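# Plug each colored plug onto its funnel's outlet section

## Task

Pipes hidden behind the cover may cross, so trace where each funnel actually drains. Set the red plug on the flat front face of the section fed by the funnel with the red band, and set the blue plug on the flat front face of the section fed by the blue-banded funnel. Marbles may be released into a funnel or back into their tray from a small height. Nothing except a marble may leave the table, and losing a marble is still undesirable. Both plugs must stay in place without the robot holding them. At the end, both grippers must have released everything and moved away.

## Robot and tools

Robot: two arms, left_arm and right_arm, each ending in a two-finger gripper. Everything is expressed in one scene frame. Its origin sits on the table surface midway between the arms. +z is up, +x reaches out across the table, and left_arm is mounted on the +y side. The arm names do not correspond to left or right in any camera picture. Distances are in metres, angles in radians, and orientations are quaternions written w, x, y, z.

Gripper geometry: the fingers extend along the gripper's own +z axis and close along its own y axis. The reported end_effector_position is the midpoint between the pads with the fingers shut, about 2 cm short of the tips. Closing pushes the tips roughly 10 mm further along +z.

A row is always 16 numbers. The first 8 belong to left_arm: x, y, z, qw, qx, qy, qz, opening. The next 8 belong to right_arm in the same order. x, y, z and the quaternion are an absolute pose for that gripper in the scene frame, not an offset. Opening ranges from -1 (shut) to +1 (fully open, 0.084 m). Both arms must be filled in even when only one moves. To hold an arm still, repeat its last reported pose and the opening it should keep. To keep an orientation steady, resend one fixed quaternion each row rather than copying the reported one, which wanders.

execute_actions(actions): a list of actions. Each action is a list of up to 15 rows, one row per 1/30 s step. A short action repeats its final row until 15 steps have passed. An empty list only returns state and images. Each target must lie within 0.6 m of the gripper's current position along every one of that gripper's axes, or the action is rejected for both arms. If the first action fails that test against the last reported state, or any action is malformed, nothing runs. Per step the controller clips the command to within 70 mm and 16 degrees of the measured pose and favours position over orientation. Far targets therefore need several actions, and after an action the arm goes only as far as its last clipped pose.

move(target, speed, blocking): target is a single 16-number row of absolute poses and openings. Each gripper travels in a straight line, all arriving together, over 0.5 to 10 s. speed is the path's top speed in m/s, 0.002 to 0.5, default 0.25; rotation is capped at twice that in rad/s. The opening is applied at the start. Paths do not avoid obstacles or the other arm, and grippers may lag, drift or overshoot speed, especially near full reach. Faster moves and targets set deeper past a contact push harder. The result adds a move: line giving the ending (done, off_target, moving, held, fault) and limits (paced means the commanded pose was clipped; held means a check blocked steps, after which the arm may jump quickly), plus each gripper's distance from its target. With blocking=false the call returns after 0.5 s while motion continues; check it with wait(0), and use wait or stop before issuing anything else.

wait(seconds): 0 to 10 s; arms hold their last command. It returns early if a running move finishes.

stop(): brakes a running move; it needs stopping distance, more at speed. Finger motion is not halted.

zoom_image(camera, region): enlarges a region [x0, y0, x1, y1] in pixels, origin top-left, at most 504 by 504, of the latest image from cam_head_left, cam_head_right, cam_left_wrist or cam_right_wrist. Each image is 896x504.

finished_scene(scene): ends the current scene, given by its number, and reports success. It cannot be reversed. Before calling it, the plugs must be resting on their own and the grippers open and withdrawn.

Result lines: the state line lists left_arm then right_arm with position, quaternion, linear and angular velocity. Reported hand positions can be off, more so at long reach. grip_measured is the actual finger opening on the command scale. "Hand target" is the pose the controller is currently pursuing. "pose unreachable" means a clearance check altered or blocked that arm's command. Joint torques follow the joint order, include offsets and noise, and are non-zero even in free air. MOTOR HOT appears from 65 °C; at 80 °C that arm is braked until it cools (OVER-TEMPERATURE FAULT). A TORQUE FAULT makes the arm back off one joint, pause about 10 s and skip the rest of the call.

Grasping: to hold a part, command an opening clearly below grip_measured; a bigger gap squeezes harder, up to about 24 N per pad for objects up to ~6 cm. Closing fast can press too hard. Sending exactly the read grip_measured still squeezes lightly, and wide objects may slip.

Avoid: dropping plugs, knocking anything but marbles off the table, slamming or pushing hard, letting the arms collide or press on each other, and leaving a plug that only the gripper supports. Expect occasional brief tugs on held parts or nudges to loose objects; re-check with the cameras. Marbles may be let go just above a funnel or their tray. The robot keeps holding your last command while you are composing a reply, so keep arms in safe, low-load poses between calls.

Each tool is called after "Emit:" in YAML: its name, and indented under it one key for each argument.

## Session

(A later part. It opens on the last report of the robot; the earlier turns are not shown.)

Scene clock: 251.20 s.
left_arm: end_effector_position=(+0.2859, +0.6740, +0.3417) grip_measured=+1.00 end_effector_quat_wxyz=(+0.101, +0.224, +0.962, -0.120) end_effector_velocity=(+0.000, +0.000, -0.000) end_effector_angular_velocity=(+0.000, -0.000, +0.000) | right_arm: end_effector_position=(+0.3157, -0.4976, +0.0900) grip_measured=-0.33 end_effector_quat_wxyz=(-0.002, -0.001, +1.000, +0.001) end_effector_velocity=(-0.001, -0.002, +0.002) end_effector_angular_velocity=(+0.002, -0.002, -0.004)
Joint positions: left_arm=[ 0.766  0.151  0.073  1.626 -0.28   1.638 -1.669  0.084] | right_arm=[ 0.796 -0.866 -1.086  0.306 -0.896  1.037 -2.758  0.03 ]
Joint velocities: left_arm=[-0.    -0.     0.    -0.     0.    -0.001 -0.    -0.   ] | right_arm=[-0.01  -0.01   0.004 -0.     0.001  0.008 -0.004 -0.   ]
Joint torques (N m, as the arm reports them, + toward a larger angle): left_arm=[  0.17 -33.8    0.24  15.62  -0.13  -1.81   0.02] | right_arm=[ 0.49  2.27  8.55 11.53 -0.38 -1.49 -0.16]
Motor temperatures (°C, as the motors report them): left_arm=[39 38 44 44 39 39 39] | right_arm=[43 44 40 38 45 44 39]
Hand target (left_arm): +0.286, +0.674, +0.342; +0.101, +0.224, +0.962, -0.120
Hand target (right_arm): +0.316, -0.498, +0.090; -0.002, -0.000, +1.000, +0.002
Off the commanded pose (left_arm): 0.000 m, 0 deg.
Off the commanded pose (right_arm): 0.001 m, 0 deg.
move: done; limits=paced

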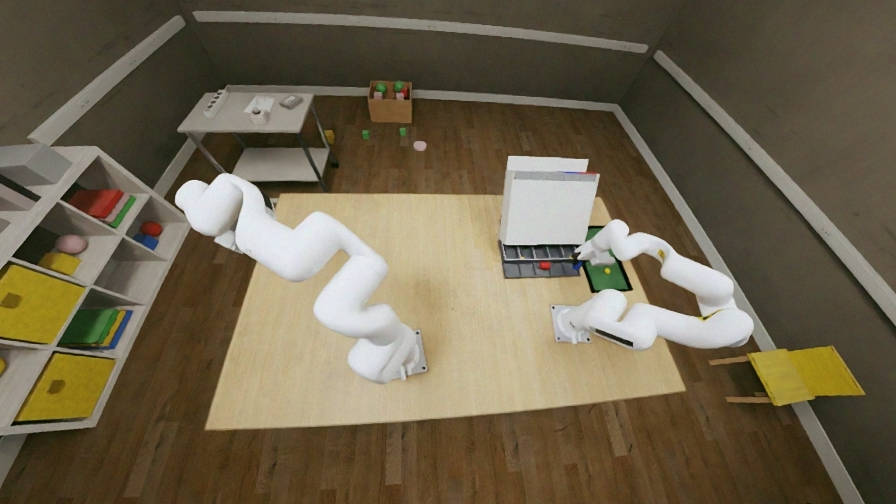

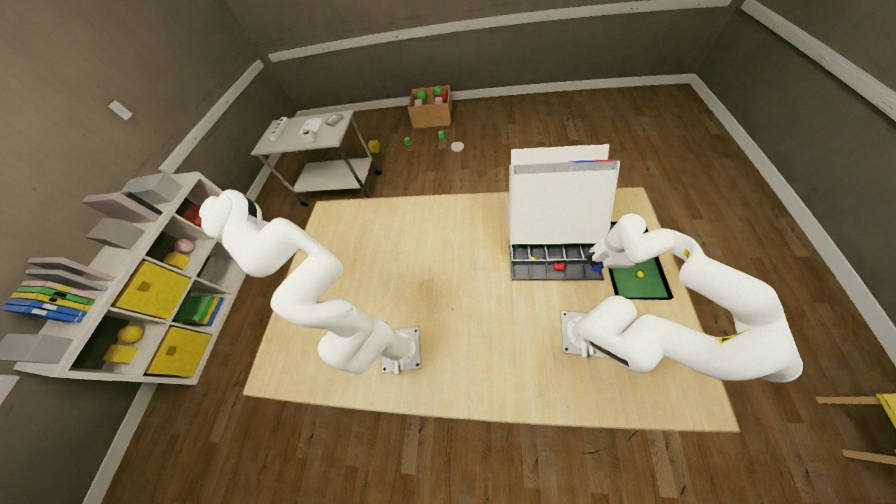

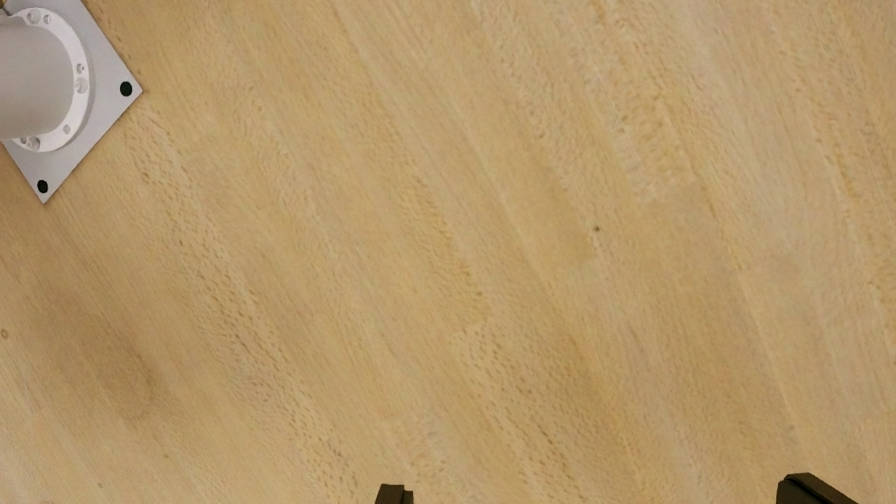

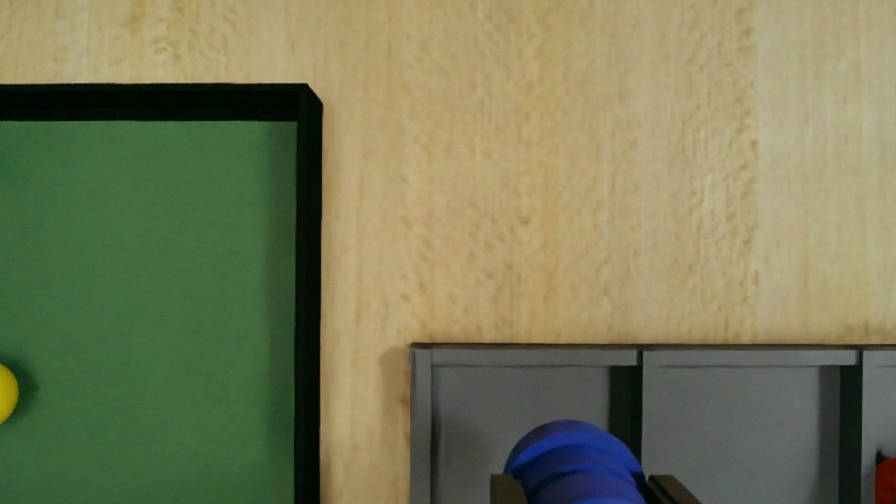

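Emit:
move:
  target: [0.2859,0.674,0.3417,0.101,0.224,0.962,-0.12,1,0.318,-0.502,0.0455,0,0,1,0,-0.7]
  speed: 0.1

Emit:
execute_actions:
  actions:
    - [[0.2859,0.674,0.3417,0.101,0.224,0.962,-0.12,1,0.318,-0.502,0.0455,0,0,1,0,-0.3],[0.2859,0.674,0.3417,0.101,0.224,0.962,-0.12,1,0.318,-0.502,0.0455,0,0,1,0,-0.2],[0.2859,0.674,0.3417,0.101,0.224,0.962,-0.12,1,0.318,-0.502,0.0455,0,0,1,0,0.15]]
    - [[0.2859,0.674,0.3417,0.101,0.224,0.962,-0.12,1,0.318,-0.502,0.052,0,0,1,0,0.15],[0.2859,0.674,0.3417,0.101,0.224,0.962,-0.12,1,0.318,-0.502,0.06,0,0,1,0,0.15],[0.2859,0.674,0.3417,0.101,0.224,0.962,-0.12,1,0.318,-0.502,0.07,0,0,1,0,0.15],[0.2859,0.674,0.3417,0.101,0.224,0.962,-0.12,1,0.318,-0.502,0.08,0,0,1,0,0.15],[0.2859,0.674,0.3417,0.101,0.224,0.962,-0.12,1,0.318,-0.502,0.09,0,0,1,0,0.15],[0.2859,0.674,0.3417,0.101,0.224,0.962,-0.12,1,0.318,-0.502,0.1,0,0,1,0,0.15]]

Emit:
move:
  target: [0.2859,0.674,0.3417,0.101,0.224,0.962,-0.12,1,0.36,-0.35,0.13,0,0,1,0,0.3]
  speed: 0.25

Scene clock: 272.17 s.
left_arm: end_effector_position=(+0.2859, +0.6740, +0.3417) grip_measured=+1.00 end_effector_quat_wxyz=(+0.101, +0.224, +0.962, -0.120) end_effector_velocity=(+0.001, -0.001, -0.000) end_effector_angular_velocity=(-0.001, -0.000, -0.003) | right_arm: end_effector_position=(+0.3178, -0.5021, +0.0459) grip_measured=-0.33 end_effector_quat_wxyz=(+0.000, +0.000, +1.000, -0.000) end_effector_velocity=(+0.001, -0.000, -0.003) end_effector_angular_velocity=(+0.001, +0.002, -0.001)
Joint positions: left_arm=[ 0.766  0.151  0.073  1.626 -0.28   1.638 -1.669  0.084] | right_arm=[ 0.889 -0.724 -1.293  0.287 -1.027  0.84  -2.719  0.03 ]
Joint velocities: left_arm=[-0.002 -0.    -0.    -0.    -0.001  0.001  0.001 -0.   ] | right_arm=[ 0.015  0.012 -0.018  0.003 -0.005 -0.012  0.004  0.   ]
Joint torques (N m, as the arm reports them, + toward a larger angle): left_arm=[  0.46 -33.76   0.12  15.67  -0.55  -2.03   0.07] | right_arm=[ 0.53  2.79  7.87  9.62 -0.21 -1.56 -0.07]
Motor temperatures (°C, as the motors report them): left_arm=[39 38 44 44 39 39 39] | right_arm=[43 44 41 38 45 44 39]
Hand target (left_arm): +0.286, +0.674, +0.342; +0.101, +0.224, +0.962, -0.120
Hand target (right_arm): +0.318, -0.502, +0.046; +0.000, +0.000, +1.000, -0.000
Off the commanded pose (left_arm): 0.000 m, 0 deg.
Off the commanded pose (right_arm): 0.000 m, 0 deg.
move: done

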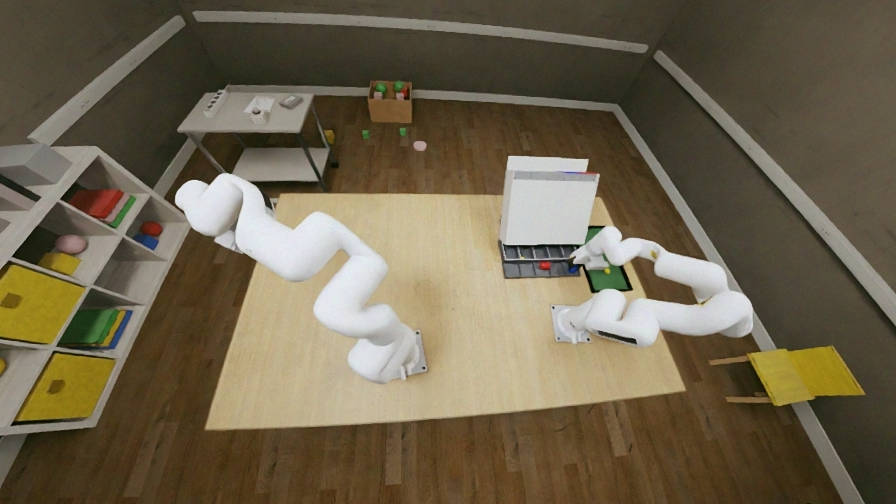

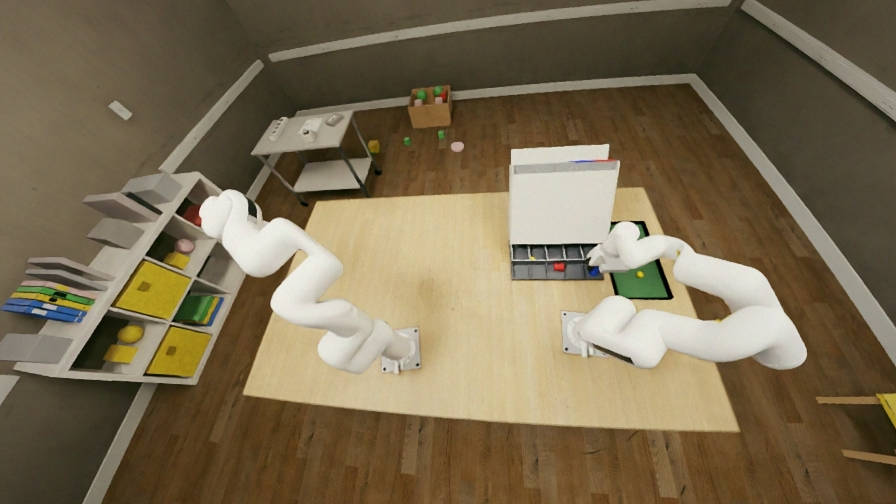

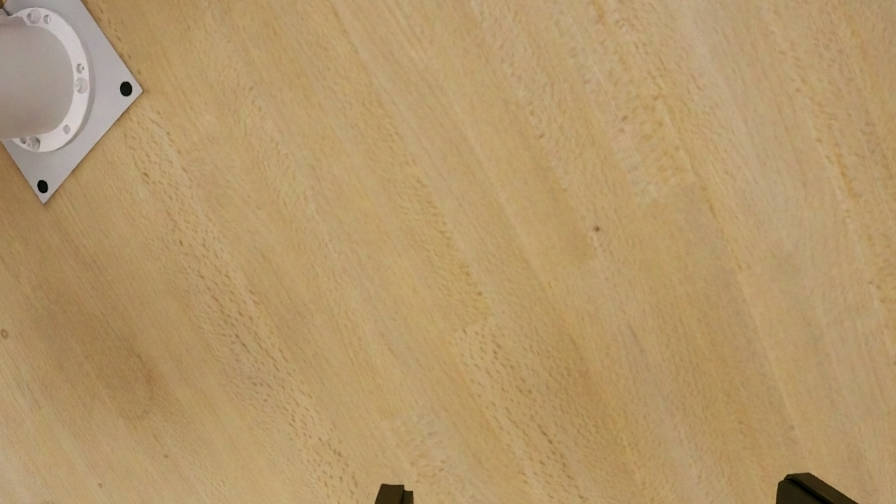

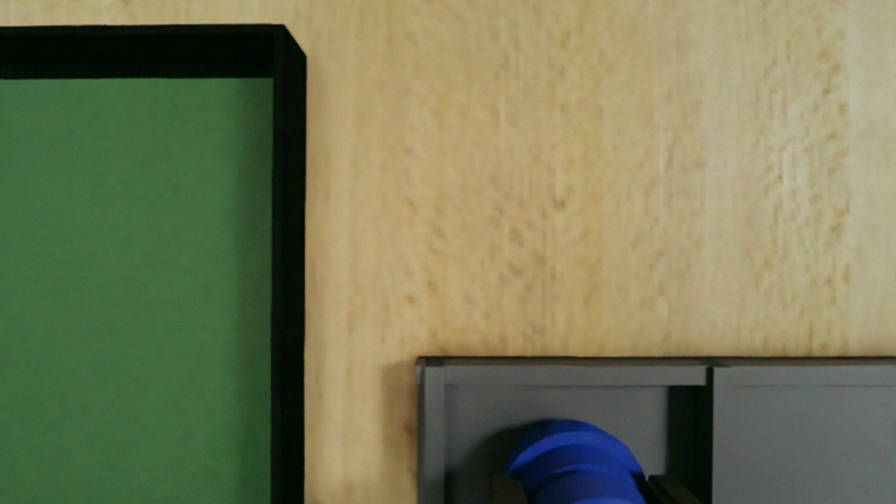

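Scene clock: 273.17 s.
left_arm: end_effector_position=(+0.2859, +0.6740, +0.3417) grip_measured=+1.00 end_effector_quat_wxyz=(+0.101, +0.224, +0.962, -0.120) end_effector_velocity=(+0.000, -0.000, -0.000) end_effector_angular_velocity=(-0.000, -0.001, -0.001) | right_arm: end_effector_position=(+0.3223, -0.5022, +0.0907) grip_measured=+0.14 end_effector_quat_wxyz=(+0.001, +0.000, +1.000, +0.000) end_effector_velocity=(-0.024, +0.001, +0.060) end_effector_angular_velocity=(-0.001, +0.018, +0.001)
Joint positions: left_arm=[ 0.766  0.151  0.073  1.626 -0.28   1.638 -1.669  0.084] | right_arm=[ 0.809 -0.844 -1.1    0.325 -0.896  1.02  -2.765  0.05 ]
Joint velocities: left_arm=[ 0.    -0.    -0.001 -0.    -0.    -0.     0.001  0.   ] | right_arm=[-0.17  -0.224  0.287 -0.001  0.156  0.299 -0.061  0.   ]
Joint torques (N m, as the arm reports them, + toward a larger angle): left_arm=[ -0.02 -34.42   0.39  15.84  -0.45  -1.82   0.19] | right_arm=[ 1.14  2.98  8.05 11.63 -0.46 -1.93 -0.08]
Motor temperatures (°C, as the motors report them): left_arm=[39 38 44 44 39 39 39] | right_arm=[43 44 41 38 45 44 39]
Hand target (left_arm): +0.286, +0.674, +0.342; +0.101, +0.224, +0.962, -0.120
Hand target (right_arm): +0.319, -0.502, +0.098; -0.000, +0.000, +1.000, -0.000
Off the commanded pose (left_arm): 0.000 m, 0 deg.
Off the commanded pose (right_arm): 0.010 m, 0 deg.

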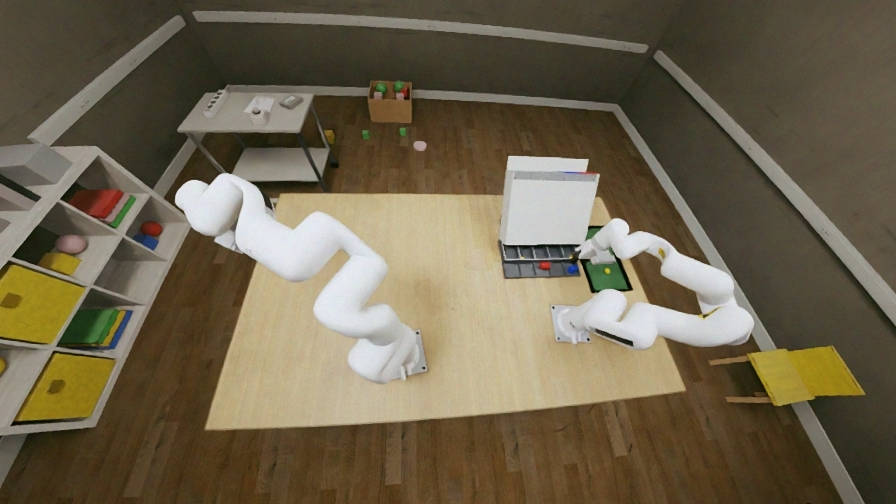

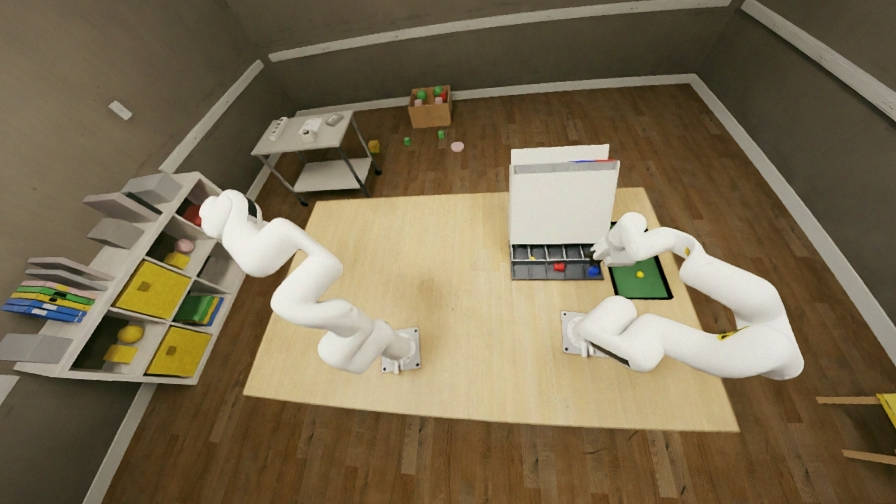

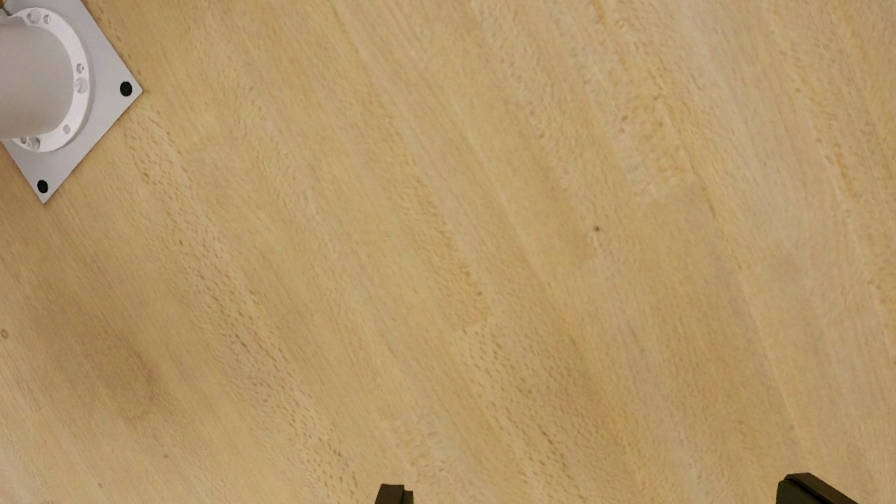

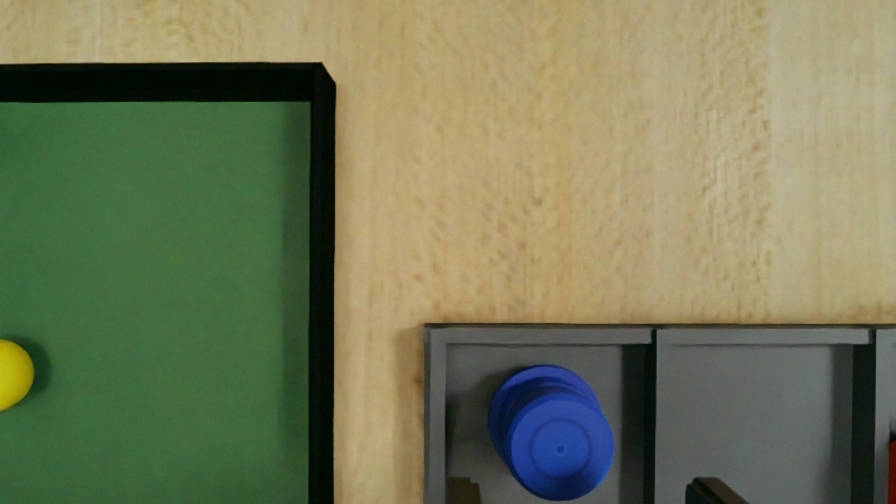

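Scene clock: 274.47 s.
left_arm: end_effector_position=(+0.2859, +0.6740, +0.3417) grip_measured=+1.00 end_effector_quat_wxyz=(+0.101, +0.224, +0.962, -0.120) end_effector_velocity=(-0.000, -0.000, +0.000) end_effector_angular_velocity=(-0.000, +0.001, -0.002) | right_arm: end_effector_position=(+0.3599, -0.3509, +0.1298) grip_measured=+0.29 end_effector_quat_wxyz=(+0.001, +0.000, +1.000, -0.001) end_effector_velocity=(+0.001, +0.002, +0.000) end_effector_angular_velocity=(-0.002, +0.004, +0.002)
Joint positions: left_arm=[ 0.766  0.151  0.073  1.626 -0.28   1.638 -1.669  0.084] | right_arm=[ 1.23  -0.64  -0.907  0.45  -0.608  0.973 -2.43   0.056]
Joint velocities: left_arm=[-0.     0.     0.     0.     0.     0.001  0.001  0.   ] | right_arm=[ 0.012  0.01  -0.003  0.008  0.007  0.    -0.001  0.   ]
Joint torques (N m, as the arm reports them, + toward a larger angle): left_arm=[  0.35 -34.05   0.09  15.93  -0.27  -1.66   0.19] | right_arm=[ 0.27 -0.79  6.58 14.36 -0.34 -1.25 -0.04]
Motor temperatures (°C, as the motors report them): left_arm=[39 38 44 44 39 39 39] | right_arm=[43 44 41 38 45 44 39]
Hand target (left_arm): +0.286, +0.674, +0.342; +0.101, +0.224, +0.962, -0.120
Hand target (right_arm): +0.360, -0.351, +0.130; +0.001, +0.000, +1.000, -0.001
Off the commanded pose (left_arm): 0.000 m, 0 deg.
Off the commanded pose (right_arm): 0.001 m, 0 deg.
move: done

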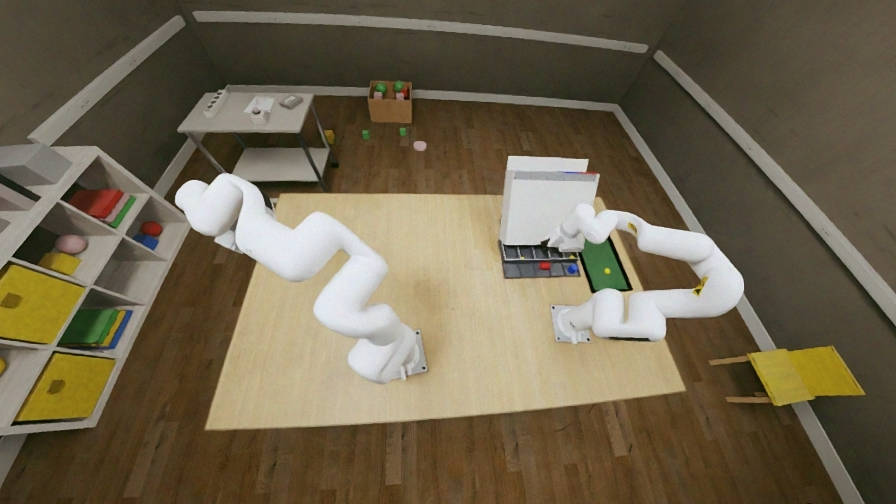

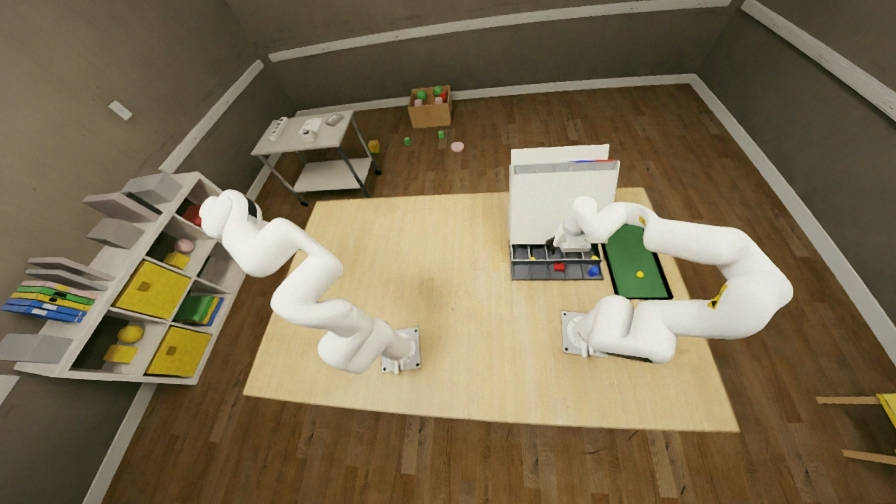

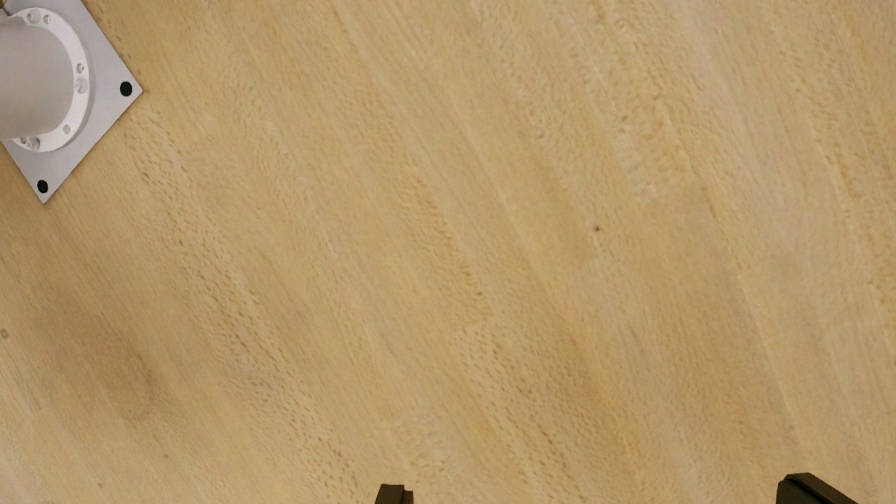

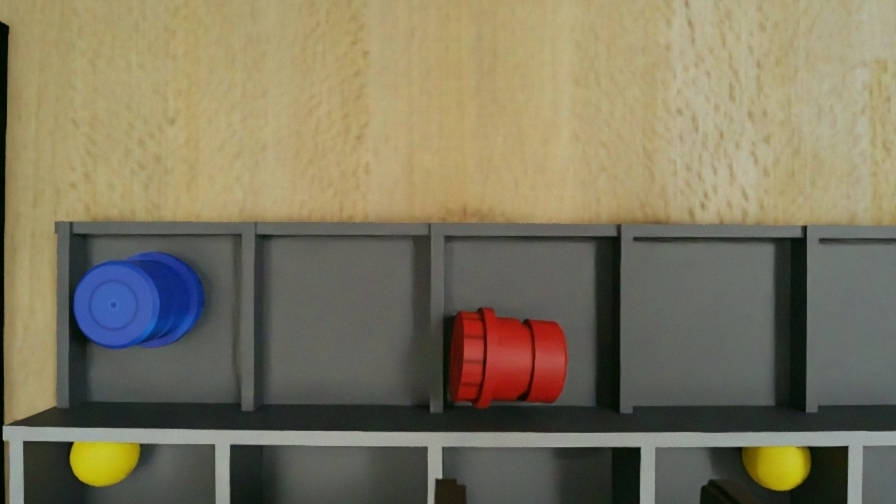

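Emit:
move:
  target: [0.2859,0.674,0.3417,0.101,0.224,0.962,-0.12,1,0.331,-0.36,0.075,0,0,1,0,0.5]
  speed: 0.2

Emit:
execute_actions:
  actions:
    - [[0.2859,0.674,0.3417,0.101,0.224,0.962,-0.12,1,0.331,-0.36,0.068,0,0,1,0,0.5],[0.2859,0.674,0.3417,0.101,0.224,0.962,-0.12,1,0.331,-0.36,0.061,0,0,1,0,0.5],[0.2859,0.674,0.3417,0.101,0.224,0.962,-0.12,1,0.331,-0.36,0.055,0,0,1,0,0.5],[0.2859,0.674,0.3417,0.101,0.224,0.962,-0.12,1,0.331,-0.36,0.049,0,0,1,0,0.5],[0.2859,0.674,0.3417,0.101,0.224,0.962,-0.12,1,0.331,-0.36,0.043,0,0,1,0,0.5]]
    - [[0.2859,0.674,0.3417,0.101,0.224,0.962,-0.12,1,0.331,-0.36,0.043,0,0,1,0,0.4],[0.2859,0.674,0.3417,0.101,0.224,0.962,-0.12,1,0.331,-0.36,0.043,0,0,1,0,0.3],[0.2859,0.674,0.3417,0.101,0.224,0.962,-0.12,1,0.331,-0.36,0.043,0,0,1,0,0.2],[0.2859,0.674,0.3417,0.101,0.224,0.962,-0.12,1,0.331,-0.36,0.043,0,0,1,0,0.1],[0.2859,0.674,0.3417,0.101,0.224,0.962,-0.12,1,0.331,-0.36,0.043,0,0,1,0,0.0],[0.2859,0.674,0.3417,0.101,0.224,0.962,-0.12,1,0.331,-0.36,0.043,0,0,1,0,-0.1],[0.2859,0.674,0.3417,0.101,0.224,0.962,-0.12,1,0.331,-0.36,0.043,0,0,1,0,-0.5]]
    - [[0.2859,0.674,0.3417,0.101,0.224,0.962,-0.12,1,0.329,-0.36,0.049,0,0,1,0,-0.5],[0.2859,0.674,0.3417,0.101,0.224,0.962,-0.12,1,0.326,-0.36,0.056,0,0,1,0,-0.5],[0.2859,0.674,0.3417,0.101,0.224,0.962,-0.12,1,0.323,-0.36,0.063,0,0,1,0,-0.5],[0.2859,0.674,0.3417,0.101,0.224,0.962,-0.12,1,0.32,-0.36,0.07,0,0,1,0,-0.5],[0.2859,0.674,0.3417,0.101,0.224,0.962,-0.12,1,0.317,-0.36,0.077,0,0,1,0,-0.5],[0.2859,0.674,0.3417,0.101,0.224,0.962,-0.12,1,0.315,-0.36,0.084,0,0,1,0,-0.5]]

Scene clock: 329.70 s.
left_arm: end_effector_position=(+0.2859, +0.6740, +0.3417) grip_measured=+1.00 end_effector_quat_wxyz=(+0.101, +0.224, +0.962, -0.120) end_effector_velocity=(-0.001, +0.001, -0.000) end_effector_angular_velocity=(-0.000, +0.000, +0.004) | right_arm: end_effector_position=(+0.3310, -0.3601, +0.0755) grip_measured=+0.49 end_effector_quat_wxyz=(+0.000, -0.000, +1.000, +0.000) end_effector_velocity=(-0.000, -0.000, -0.003) end_effector_angular_velocity=(-0.001, +0.001, -0.001)
Joint positions: left_arm=[ 0.766  0.151  0.073  1.626 -0.28   1.638 -1.669  0.084] | right_arm=[ 1.186 -0.596 -0.99   0.296 -0.719  0.793 -2.398  0.065]
Joint velocities: left_arm=[ 0.003  0.     0.    -0.001  0.    -0.    -0.    -0.   ] | right_arm=[ 0.004  0.012 -0.009 -0.003 -0.003 -0.014  0.001 -0.   ]
Joint torques (N m, as the arm reports them, + toward a larger angle): left_arm=[ -0.14 -33.94  -0.03  15.72  -0.16  -1.85   0.03] | right_arm=[ 1.32 -0.99  5.93 12.89 -0.58 -1.33 -0.01]
Motor temperatures (°C, as the motors report them): left_arm=[39 38 44 44 39 39 39] | right_arm=[43 44 41 38 45 44 39]
Hand target (left_arm): +0.286, +0.674, +0.342; +0.101, +0.224, +0.962, -0.120
Hand target (right_arm): +0.331, -0.360, +0.075; -0.000, +0.000, +1.000, +0.000
Off the commanded pose (left_arm): 0.000 m, 0 deg.
Off the commanded pose (right_arm): 0.000 m, 0 deg.
move: done

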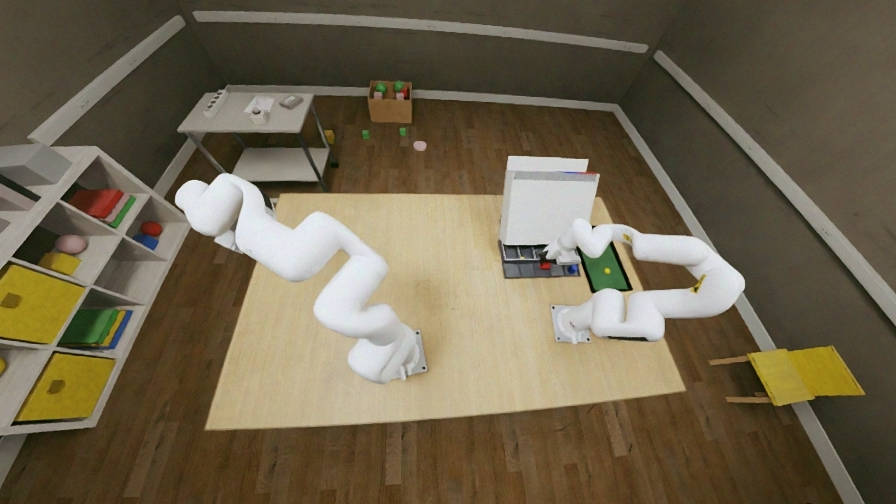

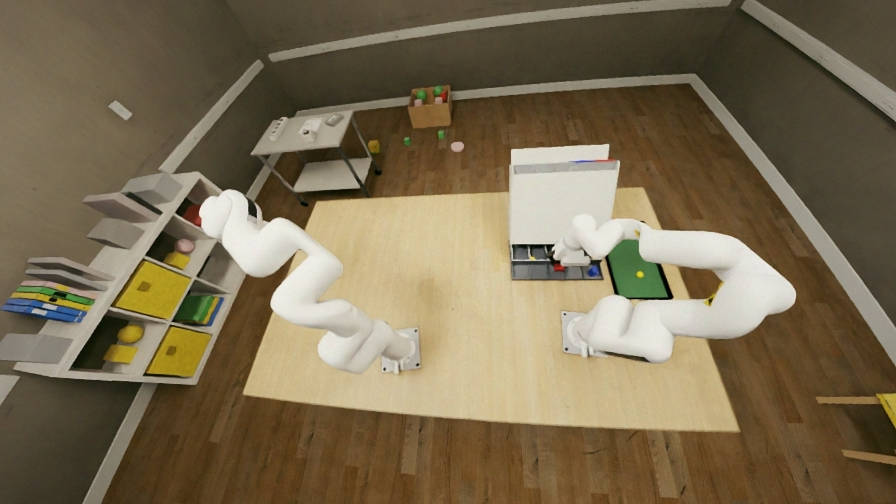

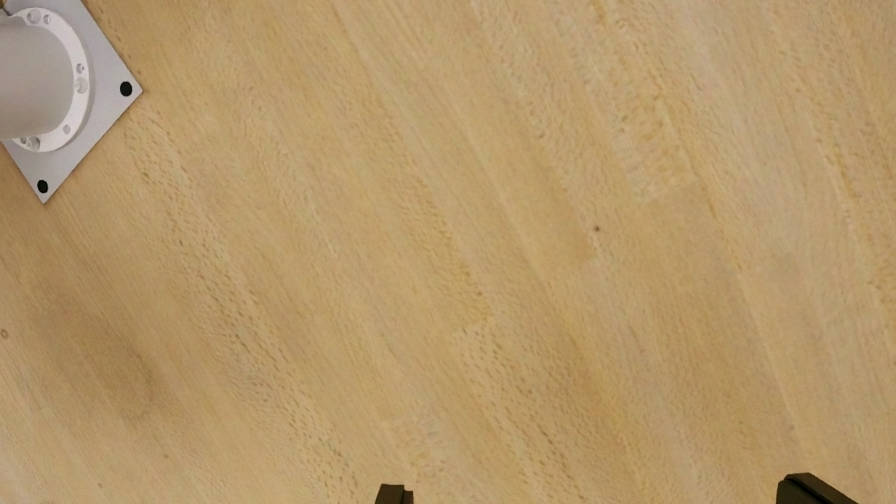

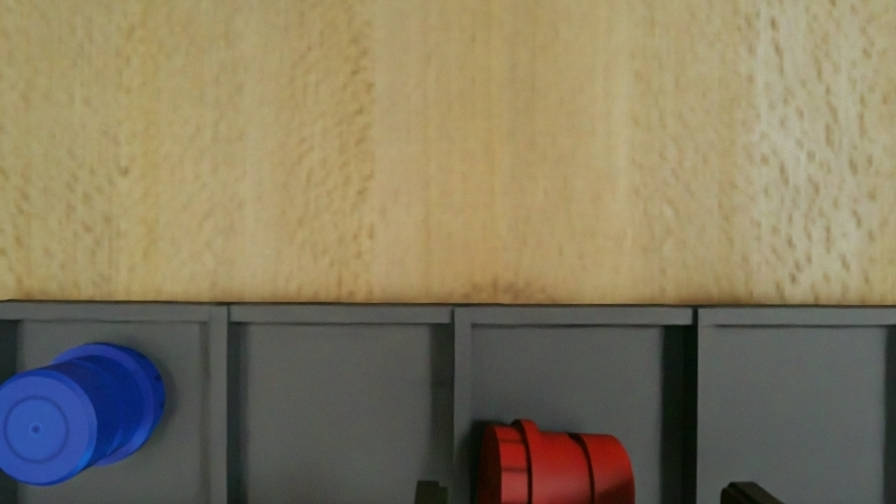

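Scene clock: 331.20 s.
left_arm: end_effector_position=(+0.2859, +0.6740, +0.3417) grip_measured=+1.00 end_effector_quat_wxyz=(+0.101, +0.224, +0.962, -0.120) end_effector_velocity=(+0.000, -0.000, -0.000) end_effector_angular_velocity=(+0.001, +0.000, -0.001) | right_arm: end_effector_position=(+0.3201, -0.3591, +0.0759) grip_measured=-0.13 end_effector_quat_wxyz=(+0.001, +0.000, +1.000, -0.000) end_effector_velocity=(-0.029, -0.004, +0.050) end_effector_angular_velocity=(+0.003, +0.008, +0.005)
Joint positions: left_arm=[ 0.766  0.151  0.073  1.626 -0.28   1.638 -1.669  0.084] | right_arm=[ 1.161 -0.642 -0.963  0.265 -0.741  0.818 -2.37   0.038]
Joint velocities: left_arm=[-0.001 -0.    -0.    -0.001  0.001 -0.001  0.    -0.   ] | right_arm=[-0.159 -0.321  0.223 -0.037  0.033  0.323  0.011 -0.   ]
Joint torques (N m, as the arm reports them, + toward a larger angle): left_arm=[  0.39 -33.73  -0.19  16.13  -0.11  -1.65   0.08] | right_arm=[ 1.55  0.76  5.66 12.87 -0.07 -1.43  0.04]
Motor temperatures (°C, as the motors report them): left_arm=[39 38 44 44 39 39 39] | right_arm=[43 44 41 38 45 44 39]
Hand target (left_arm): +0.286, +0.674, +0.342; +0.101, +0.224, +0.962, -0.120
Hand target (right_arm): +0.316, -0.360, +0.082; +0.000, +0.000, +1.000, -0.000
Off the commanded pose (left_arm): 0.000 m, 0 deg.
Off the commanded pose (right_arm): 0.010 m, 0 deg.

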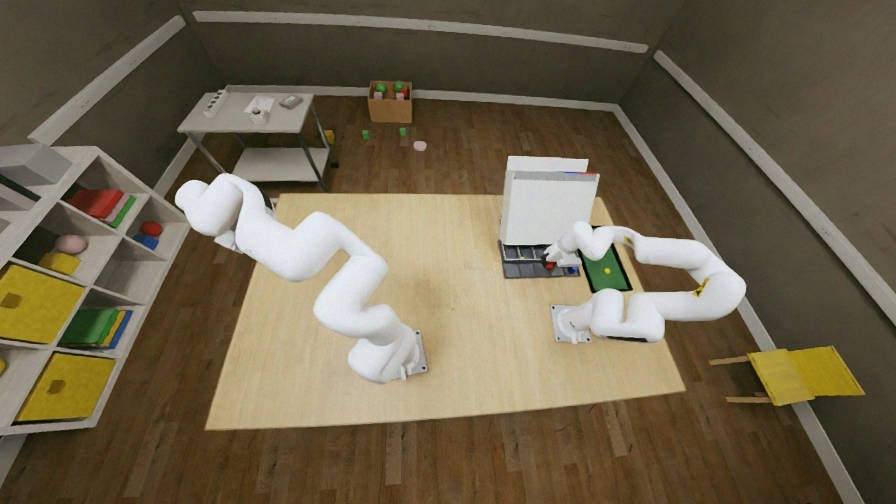

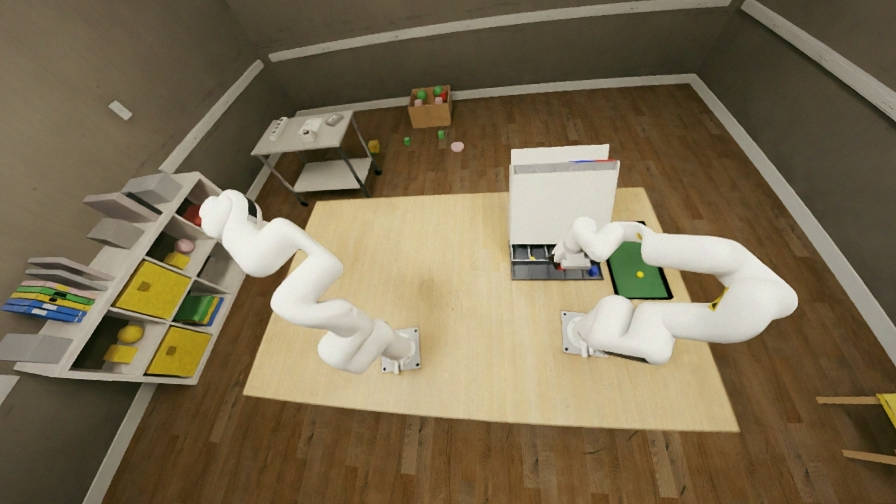

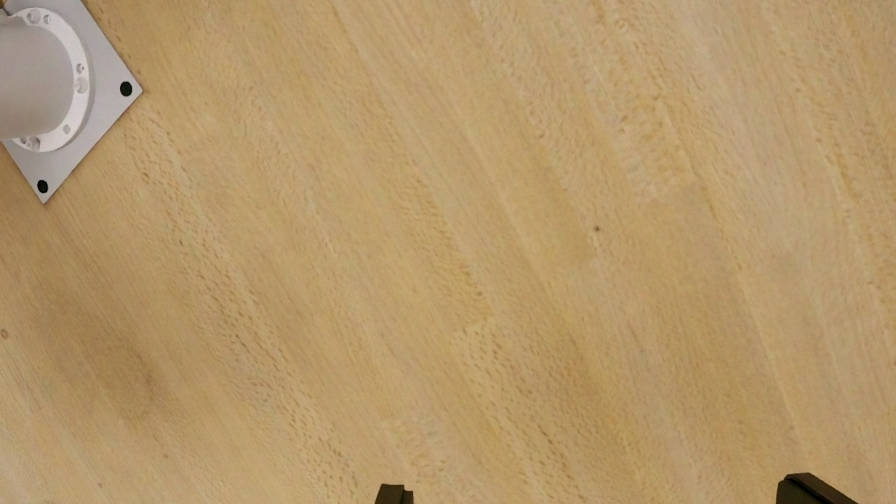

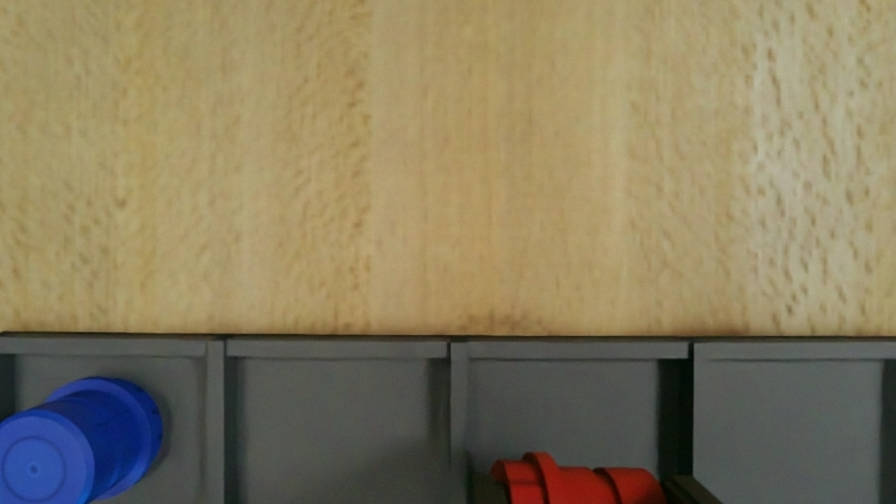

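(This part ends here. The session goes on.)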